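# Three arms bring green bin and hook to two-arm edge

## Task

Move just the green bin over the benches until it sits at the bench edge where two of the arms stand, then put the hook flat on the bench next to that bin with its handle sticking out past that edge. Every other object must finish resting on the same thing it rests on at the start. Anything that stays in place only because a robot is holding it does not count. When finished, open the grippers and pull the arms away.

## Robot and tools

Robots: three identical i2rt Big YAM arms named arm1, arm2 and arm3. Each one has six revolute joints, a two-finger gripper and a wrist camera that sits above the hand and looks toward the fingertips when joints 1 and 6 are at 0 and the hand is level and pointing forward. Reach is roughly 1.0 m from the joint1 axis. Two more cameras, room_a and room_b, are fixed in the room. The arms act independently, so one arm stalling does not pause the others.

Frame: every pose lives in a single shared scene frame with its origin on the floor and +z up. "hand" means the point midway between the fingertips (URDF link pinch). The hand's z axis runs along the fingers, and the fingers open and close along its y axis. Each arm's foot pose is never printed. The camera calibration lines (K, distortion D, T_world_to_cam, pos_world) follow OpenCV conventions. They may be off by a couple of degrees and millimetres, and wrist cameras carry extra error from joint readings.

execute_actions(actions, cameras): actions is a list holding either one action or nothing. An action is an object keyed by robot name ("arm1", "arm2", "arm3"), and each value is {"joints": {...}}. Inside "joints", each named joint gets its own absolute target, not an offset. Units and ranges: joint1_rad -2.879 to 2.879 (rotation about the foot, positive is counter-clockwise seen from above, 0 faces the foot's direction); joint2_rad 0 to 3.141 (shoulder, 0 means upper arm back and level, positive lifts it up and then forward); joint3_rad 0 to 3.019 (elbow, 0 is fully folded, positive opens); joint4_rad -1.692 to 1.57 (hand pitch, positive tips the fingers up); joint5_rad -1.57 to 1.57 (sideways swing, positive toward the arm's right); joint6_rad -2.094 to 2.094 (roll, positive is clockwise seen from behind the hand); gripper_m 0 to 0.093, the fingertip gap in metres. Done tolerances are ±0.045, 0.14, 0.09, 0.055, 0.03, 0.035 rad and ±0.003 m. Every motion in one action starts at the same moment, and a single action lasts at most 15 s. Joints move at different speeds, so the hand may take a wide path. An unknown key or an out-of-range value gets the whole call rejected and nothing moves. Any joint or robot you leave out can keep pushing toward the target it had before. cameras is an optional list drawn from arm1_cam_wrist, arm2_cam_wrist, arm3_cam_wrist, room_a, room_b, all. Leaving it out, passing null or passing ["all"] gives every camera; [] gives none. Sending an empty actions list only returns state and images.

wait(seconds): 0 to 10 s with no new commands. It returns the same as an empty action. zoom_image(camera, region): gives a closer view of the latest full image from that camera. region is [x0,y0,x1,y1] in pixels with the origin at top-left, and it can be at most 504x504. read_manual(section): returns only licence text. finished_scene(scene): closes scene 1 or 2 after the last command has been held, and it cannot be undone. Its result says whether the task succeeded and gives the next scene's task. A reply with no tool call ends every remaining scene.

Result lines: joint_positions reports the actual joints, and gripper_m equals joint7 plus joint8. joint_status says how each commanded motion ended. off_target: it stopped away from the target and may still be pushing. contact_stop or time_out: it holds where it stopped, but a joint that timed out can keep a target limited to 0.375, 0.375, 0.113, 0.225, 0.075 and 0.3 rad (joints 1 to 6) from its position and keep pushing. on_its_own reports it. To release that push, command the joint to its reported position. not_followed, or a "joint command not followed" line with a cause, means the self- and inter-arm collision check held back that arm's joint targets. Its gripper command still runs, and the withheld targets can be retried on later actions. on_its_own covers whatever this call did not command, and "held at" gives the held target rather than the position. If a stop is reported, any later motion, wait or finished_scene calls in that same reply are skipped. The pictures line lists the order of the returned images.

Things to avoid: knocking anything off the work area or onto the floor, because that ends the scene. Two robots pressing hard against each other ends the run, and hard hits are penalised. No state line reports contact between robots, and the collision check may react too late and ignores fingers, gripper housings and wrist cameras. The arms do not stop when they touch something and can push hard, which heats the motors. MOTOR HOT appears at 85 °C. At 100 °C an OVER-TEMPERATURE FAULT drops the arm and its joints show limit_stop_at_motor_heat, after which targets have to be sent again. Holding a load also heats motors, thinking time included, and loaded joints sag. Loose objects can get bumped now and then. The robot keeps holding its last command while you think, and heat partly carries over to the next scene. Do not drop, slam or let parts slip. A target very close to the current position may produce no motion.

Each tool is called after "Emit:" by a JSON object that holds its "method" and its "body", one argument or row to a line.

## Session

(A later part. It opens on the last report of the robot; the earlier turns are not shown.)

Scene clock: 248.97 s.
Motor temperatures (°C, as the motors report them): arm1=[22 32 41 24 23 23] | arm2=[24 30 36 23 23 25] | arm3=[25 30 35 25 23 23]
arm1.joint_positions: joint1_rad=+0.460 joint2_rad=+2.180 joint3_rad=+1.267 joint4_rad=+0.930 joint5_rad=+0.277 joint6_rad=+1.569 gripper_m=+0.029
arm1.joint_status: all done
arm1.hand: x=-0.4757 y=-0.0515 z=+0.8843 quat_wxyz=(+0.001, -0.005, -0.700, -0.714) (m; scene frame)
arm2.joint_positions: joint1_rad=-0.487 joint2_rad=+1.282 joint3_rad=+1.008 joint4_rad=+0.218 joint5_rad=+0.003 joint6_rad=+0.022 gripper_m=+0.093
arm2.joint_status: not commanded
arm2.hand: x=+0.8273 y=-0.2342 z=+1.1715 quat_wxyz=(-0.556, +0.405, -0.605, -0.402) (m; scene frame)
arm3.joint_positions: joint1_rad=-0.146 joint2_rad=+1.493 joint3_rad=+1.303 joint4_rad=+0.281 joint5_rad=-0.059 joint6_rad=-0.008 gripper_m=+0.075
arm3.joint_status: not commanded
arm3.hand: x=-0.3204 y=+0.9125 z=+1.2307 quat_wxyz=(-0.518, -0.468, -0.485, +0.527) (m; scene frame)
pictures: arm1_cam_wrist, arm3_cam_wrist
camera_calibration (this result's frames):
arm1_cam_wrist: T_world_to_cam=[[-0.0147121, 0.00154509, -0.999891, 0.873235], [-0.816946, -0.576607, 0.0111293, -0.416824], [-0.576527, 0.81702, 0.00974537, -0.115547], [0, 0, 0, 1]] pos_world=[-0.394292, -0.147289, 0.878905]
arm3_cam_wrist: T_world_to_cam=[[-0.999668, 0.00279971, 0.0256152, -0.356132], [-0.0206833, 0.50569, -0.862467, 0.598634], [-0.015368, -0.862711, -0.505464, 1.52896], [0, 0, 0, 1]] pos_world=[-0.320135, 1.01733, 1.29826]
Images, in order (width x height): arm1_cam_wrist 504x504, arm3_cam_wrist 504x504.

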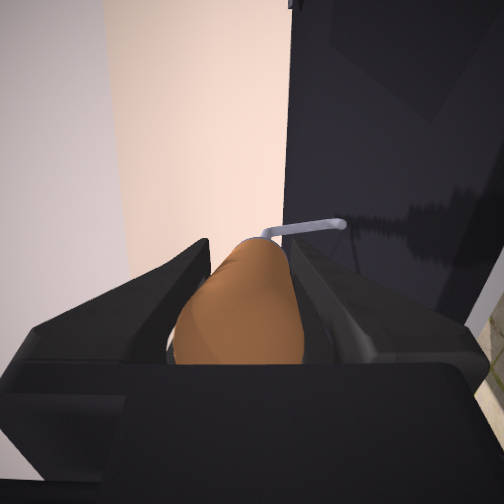

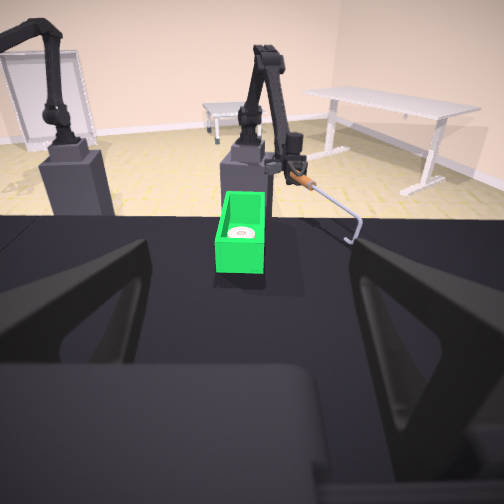

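Emit:
{"method": "execute_actions", "body": {
  "actions": [
    {"arm1":{"joints":{"joint2_rad":2.09,"joint6_rad":0.0}}}
  ],
  "cameras": ["arm1_cam_wrist","arm3_cam_wrist"]
}}

Scene clock: 257.97 s.
Motor temperatures (°C, as the motors report them): arm1=[22 33 42 23 23 23] | arm2=[24 29 36 23 23 25] | arm3=[25 30 35 25 23 23]
arm1.joint_positions: joint1_rad=+0.460 joint2_rad=+2.134 joint3_rad=+1.276 joint4_rad=+0.931 joint5_rad=+0.275 joint6_rad=+0.018 gripper_m=+0.029
arm1.joint_status: all done
arm1.hand: x=-0.4766 y=-0.0488 z=+0.9235 quat_wxyz=(-0.508, +0.469, -0.492, -0.528) (m; scene frame)
arm2.joint_positions: joint1_rad=-0.487 joint2_rad=+1.282 joint3_rad=+1.008 joint4_rad=+0.218 joint5_rad=+0.003 joint6_rad=+0.022 gripper_m=+0.093
arm2.joint_status: not commanded
arm2.hand: x=+0.8273 y=-0.2342 z=+1.1715 quat_wxyz=(-0.556, +0.405, -0.605, -0.402) (m; scene frame)
arm3.joint_positions: joint1_rad=-0.146 joint2_rad=+1.493 joint3_rad=+1.303 joint4_rad=+0.281 joint5_rad=-0.059 joint6_rad=-0.008 gripper_m=+0.075
arm3.joint_status: not commanded
arm3.hand: x=-0.3204 y=+0.9125 z=+1.2307 quat_wxyz=(-0.518, -0.468, -0.485, +0.527) (m; scene frame)
pictures: arm1_cam_wrist, arm3_cam_wrist
camera_calibration (this result's frames):
arm1_cam_wrist: T_world_to_cam=[[0.998541, -0.0188741, -0.0505973, 0.517676], [-0.0530485, -0.518195, -0.853616, 0.749025], [-0.010108, 0.855054, -0.51844, 0.640938], [0, 0, 0, 1]] pos_world=[-0.470708, -0.150125, 0.997861]
arm3_cam_wrist: T_world_to_cam=[[-0.999668, 0.00279971, 0.0256152, -0.356132], [-0.0206833, 0.50569, -0.862467, 0.598634], [-0.015368, -0.862711, -0.505464, 1.52896], [0, 0, 0, 1]] pos_world=[-0.320135, 1.01733, 1.29826]
Images, in order (width x height): arm1_cam_wrist 504x504, arm3_cam_wrist 504x504.

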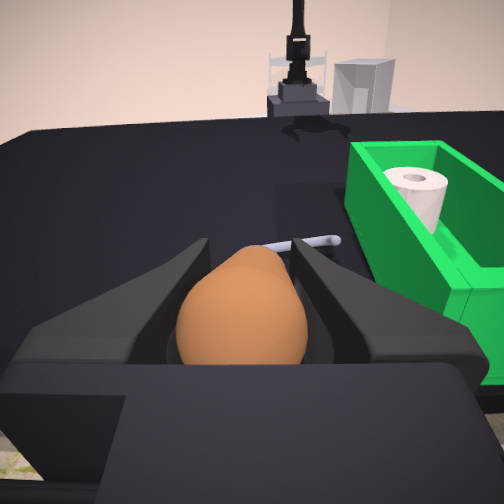

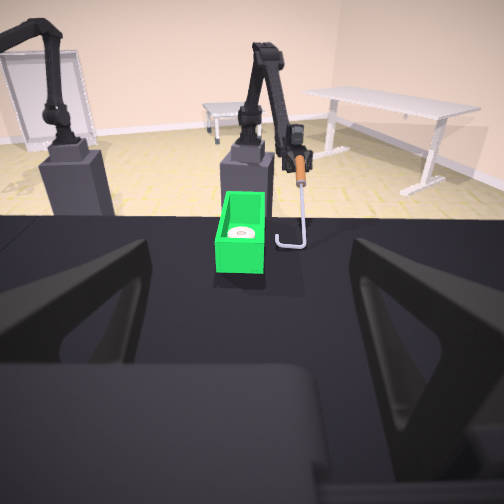

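Emit:
{"method": "execute_actions", "body": {
  "actions": [
    {"arm1":{"joints":{"joint2_rad":2.335,"joint3_rad":1.34,"joint4_rad":1.05,"joint5_rad":0.25,"joint6_rad":0.08}}}
  ],
  "cameras": ["arm1_cam_wrist","arm3_cam_wrist"]
}}

Scene clock: 265.37 s.
Motor temperatures (°C, as the motors report them): arm1=[22 33 43 23 23 23] | arm2=[24 29 36 23 23 25] | arm3=[25 30 35 25 23 23]
arm1.joint_positions: joint1_rad=+0.460 joint2_rad=+2.350 joint3_rad=+1.300 joint4_rad=+1.047 joint5_rad=+0.252 joint6_rad=+0.071 gripper_m=+0.029
arm1.joint_status: all done
arm1.hand: x=-0.4801 y=-0.0526 z=+0.8002 quat_wxyz=(-0.476, +0.485, -0.514, -0.524) (m; scene frame)
arm2.joint_positions: joint1_rad=-0.487 joint2_rad=+1.282 joint3_rad=+1.008 joint4_rad=+0.218 joint5_rad=+0.003 joint6_rad=+0.022 gripper_m=+0.093
arm2.joint_status: not commanded
arm2.hand: x=+0.8273 y=-0.2342 z=+1.1715 quat_wxyz=(-0.556, +0.405, -0.605, -0.402) (m; scene frame)
arm3.joint_positions: joint1_rad=-0.146 joint2_rad=+1.493 joint3_rad=+1.303 joint4_rad=+0.281 joint5_rad=-0.059 joint6_rad=-0.008 gripper_m=+0.075
arm3.joint_status: not commanded
arm3.hand: x=-0.3204 y=+0.9125 z=+1.2307 quat_wxyz=(-0.518, -0.468, -0.485, +0.527) (m; scene frame)
pictures: arm1_cam_wrist, arm3_cam_wrist
camera_calibration (this result's frames):
arm1_cam_wrist: T_world_to_cam=[[0.996637, 0.00144835, -0.0819336, 0.540104], [-0.0658495, -0.580964, -0.811261, 0.598381], [-0.0487754, 0.813928, -0.578915, 0.607872], [0, 0, 0, 1]] pos_world=[-0.469235, -0.147908, 0.881602]
arm3_cam_wrist: T_world_to_cam=[[-0.999668, 0.00279971, 0.0256152, -0.356132], [-0.0206833, 0.50569, -0.862467, 0.598634], [-0.015368, -0.862711, -0.505464, 1.52896], [0, 0, 0, 1]] pos_world=[-0.320135, 1.01733, 1.29826]
Images, in order (width x height): arm1_cam_wrist 504x504, arm3_cam_wrist 504x504.

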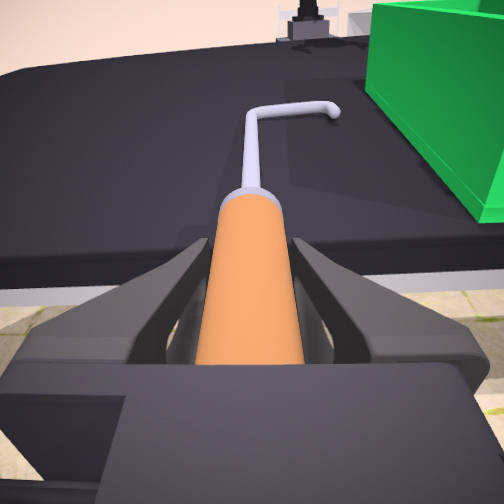

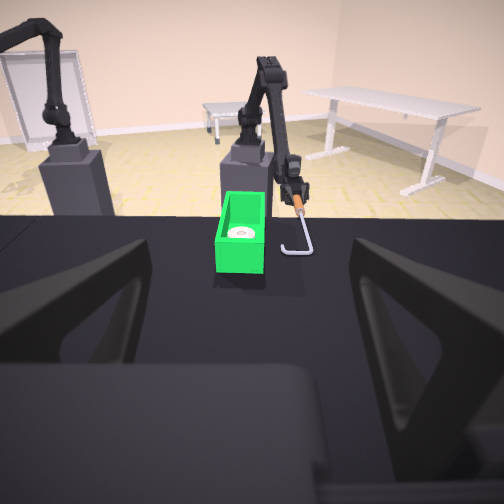

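Emit:
{"method": "execute_actions", "body": {
  "actions": []
}}

Emit:
{"method": "execute_actions", "body": {
  "actions": [
    {"arm1":{"joints":{"gripper_m":0.08}}}
  ],
  "cameras": ["arm1_cam_wrist","room_b"]
}}

Scene clock: 277.00 s.
Motor temperatures (°C, as the motors report them): arm1=[22 33 41 23 23 23] | arm2=[24 29 36 23 23 25] | arm3=[25 30 35 25 23 23]
arm1.joint_positions: joint1_rad=+0.460 joint2_rad=+2.350 joint3_rad=+1.300 joint4_rad=+1.047 joint5_rad=+0.252 joint6_rad=+0.072 gripper_m=+0.029
arm1.joint_status: all done
arm1.hand: x=-0.4801 y=-0.0526 z=+0.8002 quat_wxyz=(-0.476, +0.485, -0.514, -0.524) (m; scene frame)
arm2.joint_positions: joint1_rad=-0.487 joint2_rad=+1.282 joint3_rad=+1.008 joint4_rad=+0.218 joint5_rad=+0.003 joint6_rad=+0.022 gripper_m=+0.093
arm2.joint_status: not commanded
arm2.hand: x=+0.8273 y=-0.2342 z=+1.1715 quat_wxyz=(-0.556, +0.405, -0.605, -0.402) (m; scene frame)
arm3.joint_positions: joint1_rad=-0.146 joint2_rad=+1.493 joint3_rad=+1.303 joint4_rad=+0.281 joint5_rad=-0.059 joint6_rad=-0.008 gripper_m=+0.075
arm3.joint_status: not commanded
arm3.hand: x=-0.3204 y=+0.9125 z=+1.2307 quat_wxyz=(-0.518, -0.468, -0.485, +0.527) (m; scene frame)
pictures: arm1_cam_wrist, arm2_cam_wrist, arm3_cam_wrist, room_a, room_b
camera_calibration (this result's frames):
arm1_cam_wrist: T_world_to_cam=[[0.996605, 0.00144812, -0.0823137, 0.540393], [-0.0661587, -0.58097, -0.811232, 0.598209], [-0.0489965, 0.813924, -0.578902, 0.607755], [0, 0, 0, 1]] pos_world=[-0.469204, -0.147908, 0.881598]
arm2_cam_wrist: T_world_to_cam=[[0.937725, -0.345405, -0.0369663, -0.817585], [-0.245656, -0.58413, -0.773593, 0.979422], [0.24561, 0.734499, -0.632604, 0.835143], [0, 0, 0, 1]] pos_world=[0.802152, -0.3237, 1.25577]
arm3_cam_wrist: T_world_to_cam=[[-0.999668, 0.00279971, 0.0256152, -0.356132], [-0.0206833, 0.50569, -0.862467, 0.598634], [-0.015368, -0.862711, -0.505464, 1.52896], [0, 0, 0, 1]] pos_world=[-0.320135, 1.01733, 1.29826]
Images, in order (width x height): arm1_cam_wrist 504x504, arm2_cam_wrist 504x504, arm3_cam_wrist 504x504, room_a 504x504, room_b 504x504.

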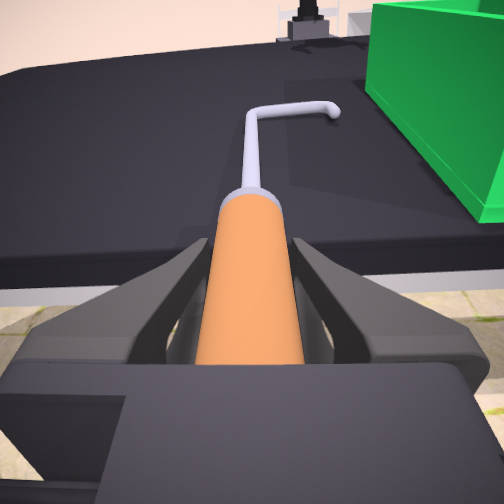

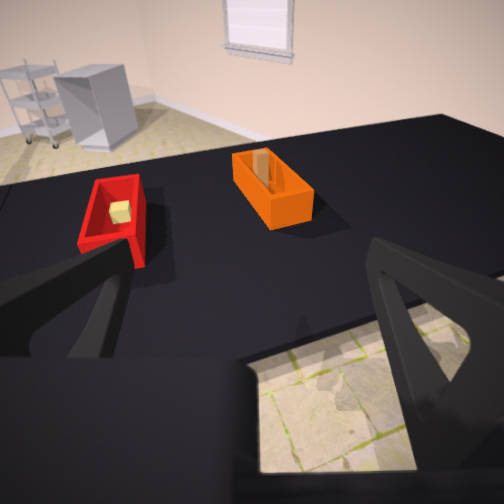

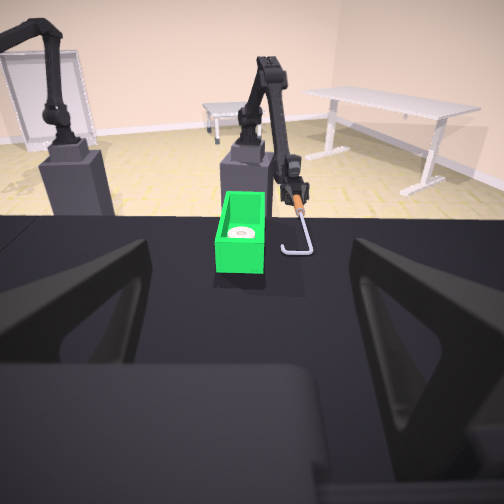

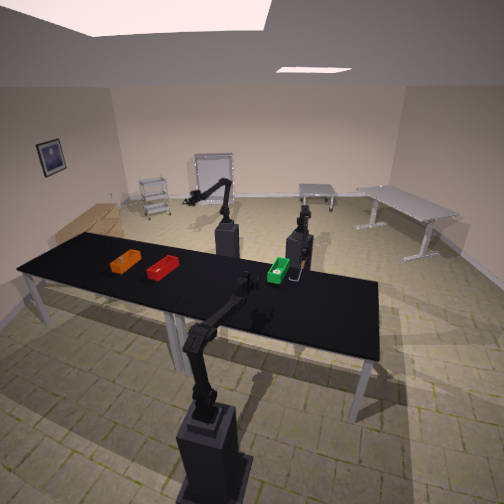

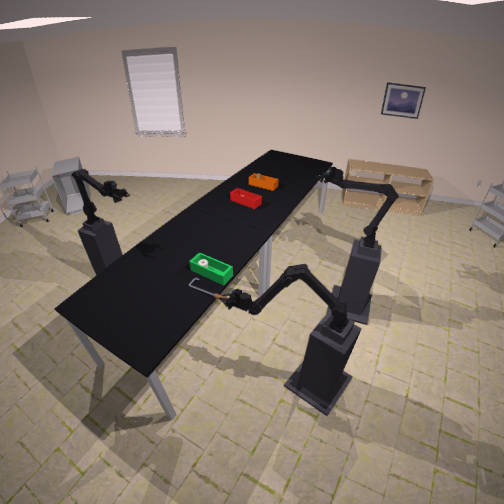

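Scene clock: 277.67 s.
Motor temperatures (°C, as the motors report them): arm1=[22 33 41 23 23 23] | arm2=[24 29 36 23 23 25] | arm3=[25 30 35 25 23 23]
arm1.joint_positions: joint1_rad=+0.460 joint2_rad=+2.350 joint3_rad=+1.300 joint4_rad=+1.047 joint5_rad=+0.252 joint6_rad=+0.072 gripper_m=+0.080
arm1.joint_status: all done
arm1.hand: x=-0.4801 y=-0.0526 z=+0.8002 quat_wxyz=(-0.476, +0.485, -0.514, -0.524) (m; scene frame)
arm2.joint_positions: joint1_rad=-0.487 joint2_rad=+1.282 joint3_rad=+1.008 joint4_rad=+0.218 joint5_rad=+0.003 joint6_rad=+0.022 gripper_m=+0.093
arm2.joint_status: not commanded
arm2.hand: x=+0.8273 y=-0.2342 z=+1.1715 quat_wxyz=(-0.556, +0.405, -0.605, -0.402) (m; scene frame)
arm3.joint_positions: joint1_rad=-0.146 joint2_rad=+1.493 joint3_rad=+1.303 joint4_rad=+0.281 joint5_rad=-0.059 joint6_rad=-0.008 gripper_m=+0.075
arm3.joint_status: not commanded
arm3.hand: x=-0.3204 y=+0.9125 z=+1.2307 quat_wxyz=(-0.518, -0.468, -0.485, +0.527) (m; scene frame)
pictures: arm1_cam_wrist, room_b
camera_calibration (this result's frames):
arm1_cam_wrist: T_world_to_cam=[[0.996605, 0.00144812, -0.0823137, 0.540393], [-0.0661587, -0.58097, -0.811232, 0.598209], [-0.0489965, 0.813924, -0.578902, 0.607755], [0, 0, 0, 1]] pos_world=[-0.469204, -0.147908, 0.881598]
Images, in order (width x height): arm1_cam_wrist 504x504, room_b 504x504.

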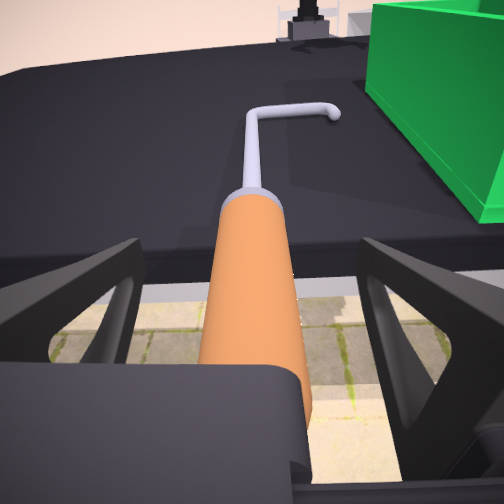

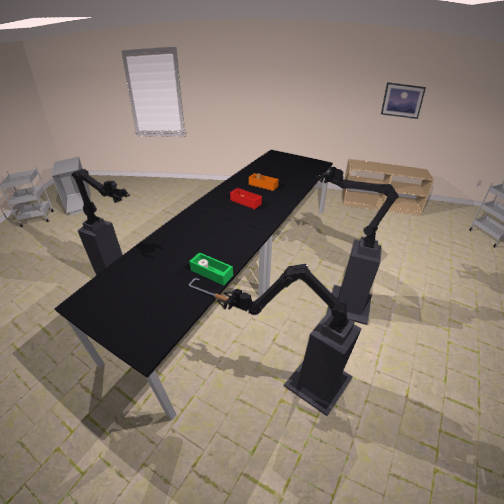

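Emit:
{"method": "execute_actions", "body": {
  "actions": [
    {"arm1":{"joints":{"gripper_m":0.093,"joint2_rad":2.22,"joint3_rad":1.04,"joint4_rad":1.18}}}
  ],
  "cameras": ["arm1_cam_wrist"]
}}

Emit:
{"method": "execute_actions", "body": {
  "actions": [
    {"arm1":{"joints":{"joint2_rad":1.7,"joint3_rad":0.8,"joint4_rad":0.7}}}
  ]
}}

Scene clock: 290.07 s.
Motor temperatures (°C, as the motors report them): arm1=[22 33 40 23 23 23] | arm2=[24 29 36 23 23 25] | arm3=[25 30 35 25 23 23]
arm1.joint_positions: joint1_rad=+0.460 joint2_rad=+2.225 joint3_rad=+1.038 joint4_rad=+1.168 joint5_rad=+0.252 joint6_rad=+0.072 gripper_m=+0.093
arm1.joint_status: all done
arm1.hand: x=-0.4593 y=-0.1271 z=+0.8106 quat_wxyz=(-0.473, +0.490, -0.517, -0.519) (m; scene frame)
arm2.joint_positions: joint1_rad=-0.487 joint2_rad=+1.282 joint3_rad=+1.008 joint4_rad=+0.218 joint5_rad=+0.003 joint6_rad=+0.022 gripper_m=+0.093
arm2.joint_status: not commanded
arm2.hand: x=+0.8273 y=-0.2342 z=+1.1715 quat_wxyz=(-0.556, +0.405, -0.605, -0.402) (m; scene frame)
arm3.joint_positions: joint1_rad=-0.146 joint2_rad=+1.493 joint3_rad=+1.303 joint4_rad=+0.281 joint5_rad=-0.059 joint6_rad=-0.008 gripper_m=+0.075
arm3.joint_status: not commanded
arm3.hand: x=-0.3204 y=+0.9125 z=+1.2307 quat_wxyz=(-0.518, -0.468, -0.485, +0.527) (m; scene frame)
pictures: arm1_cam_wrist
camera_calibration (this result's frames):
arm1_cam_wrist: T_world_to_cam=[[0.99695, 0.000286045, -0.0780393, 0.517157], [-0.0626437, -0.593428, -0.802446, 0.557628], [-0.0465402, 0.804887, -0.5916, 0.685689], [0, 0, 0, 1]] pos_world=[-0.448736, -0.221138, 0.893479]
Images, in order (width x height): arm1_cam_wrist 504x504.

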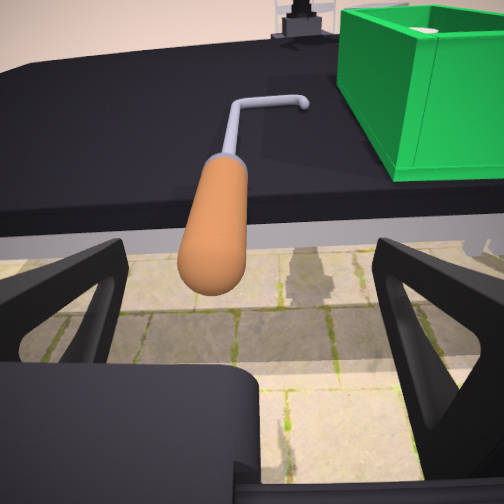

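Scene clock: 291.43 s.
Motor temperatures (°C, as the motors report them): arm1=[22 33 39 23 23 23] | arm2=[24 29 36 23 23 25] | arm3=[25 30 35 25 23 23]
arm1.joint_positions: joint1_rad=+0.460 joint2_rad=+1.695 joint3_rad=+0.799 joint4_rad=+0.705 joint5_rad=+0.252 joint6_rad=+0.072 gripper_m=+0.093
arm1.joint_status: all done
arm1.hand: x=-0.4374 y=-0.2033 z=+0.9333 quat_wxyz=(-0.442, +0.540, -0.547, -0.463) (m; scene frame)
arm2.joint_positions: joint1_rad=-0.487 joint2_rad=+1.282 joint3_rad=+1.008 joint4_rad=+0.218 joint5_rad=+0.003 joint6_rad=+0.022 gripper_m=+0.093
arm2.joint_status: not commanded
arm2.hand: x=+0.8273 y=-0.2342 z=+1.1715 quat_wxyz=(-0.556, +0.405, -0.605, -0.402) (m; scene frame)
arm3.joint_positions: joint1_rad=-0.146 joint2_rad=+1.493 joint3_rad=+1.303 joint4_rad=+0.281 joint5_rad=-0.059 joint6_rad=-0.008 gripper_m=+0.075
arm3.joint_status: not commanded
arm3.hand: x=-0.3204 y=+0.9125 z=+1.2307 quat_wxyz=(-0.518, -0.468, -0.485, +0.527) (m; scene frame)
pictures: arm1_cam_wrist, arm2_cam_wrist, arm3_cam_wrist, room_a, room_b
camera_calibration (this result's frames):
arm1_cam_wrist: T_world_to_cam=[[0.999482, -0.00797416, -0.0311793, 0.460668], [-0.0274272, -0.717905, -0.695601, 0.502593], [-0.0168369, 0.696096, -0.717752, 0.929252], [0, 0, 0, 1]] pos_world=[-0.430999, -0.28236, 1.03094]
arm2_cam_wrist: T_world_to_cam=[[0.937725, -0.345405, -0.0369663, -0.817585], [-0.245656, -0.58413, -0.773593, 0.979422], [0.24561, 0.734499, -0.632604, 0.835143], [0, 0, 0, 1]] pos_world=[0.802152, -0.3237, 1.25577]
arm3_cam_wrist: T_world_to_cam=[[-0.999668, 0.00279971, 0.0256152, -0.356132], [-0.0206833, 0.50569, -0.862467, 0.598634], [-0.015368, -0.862711, -0.505464, 1.52896], [0, 0, 0, 1]] pos_world=[-0.320135, 1.01733, 1.29826]
Images, in order (width x height): arm1_cam_wrist 504x504, arm2_cam_wrist 504x504, arm3_cam_wrist 504x504, room_a 504x504, room_b 504x504.

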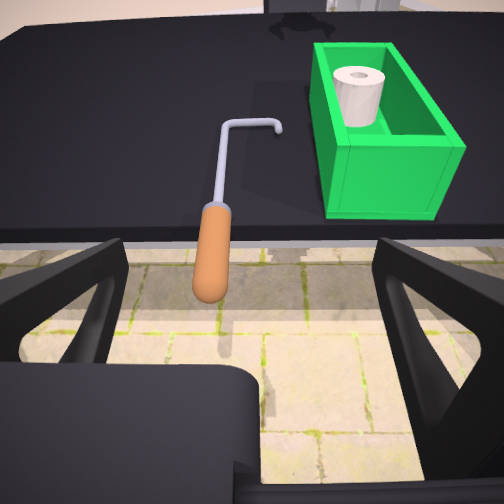

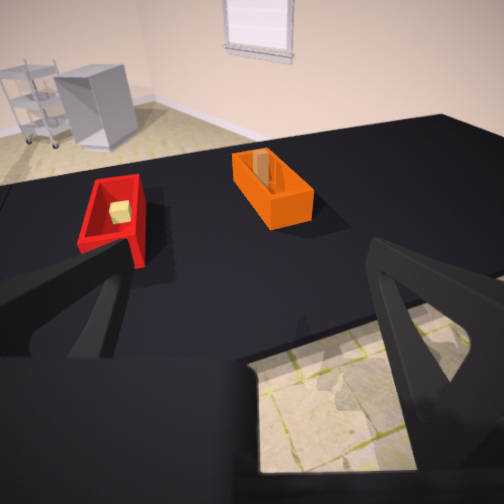

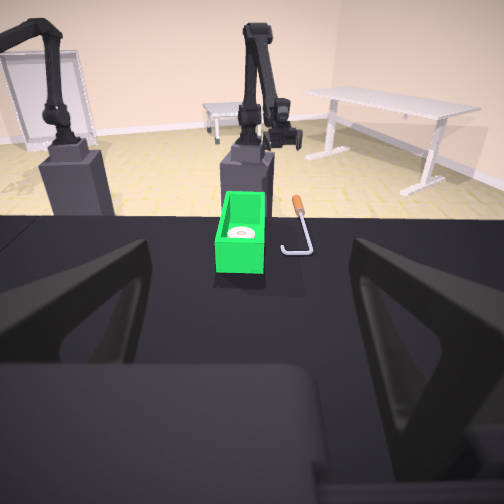

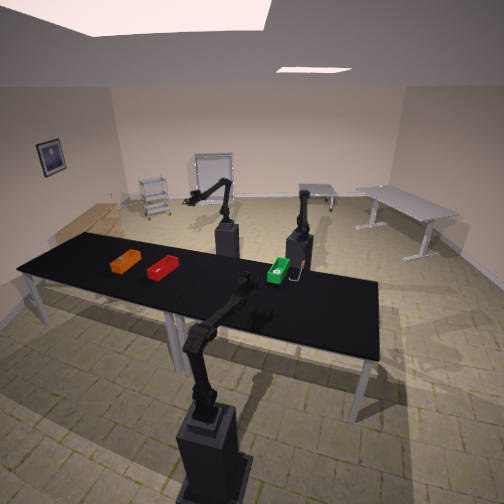

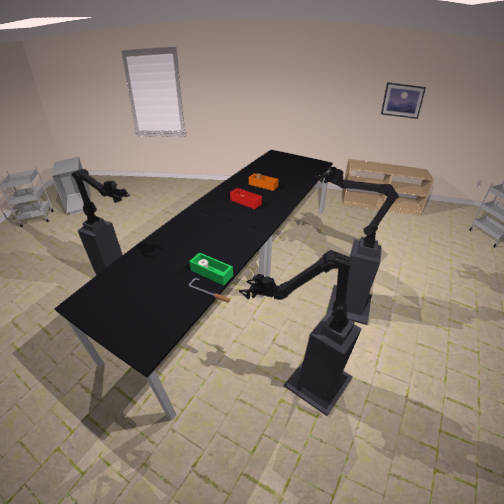

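Emit:
{"method": "finished_scene", "body": {
  "scene": 2
}}

The scene is finished: the task was done.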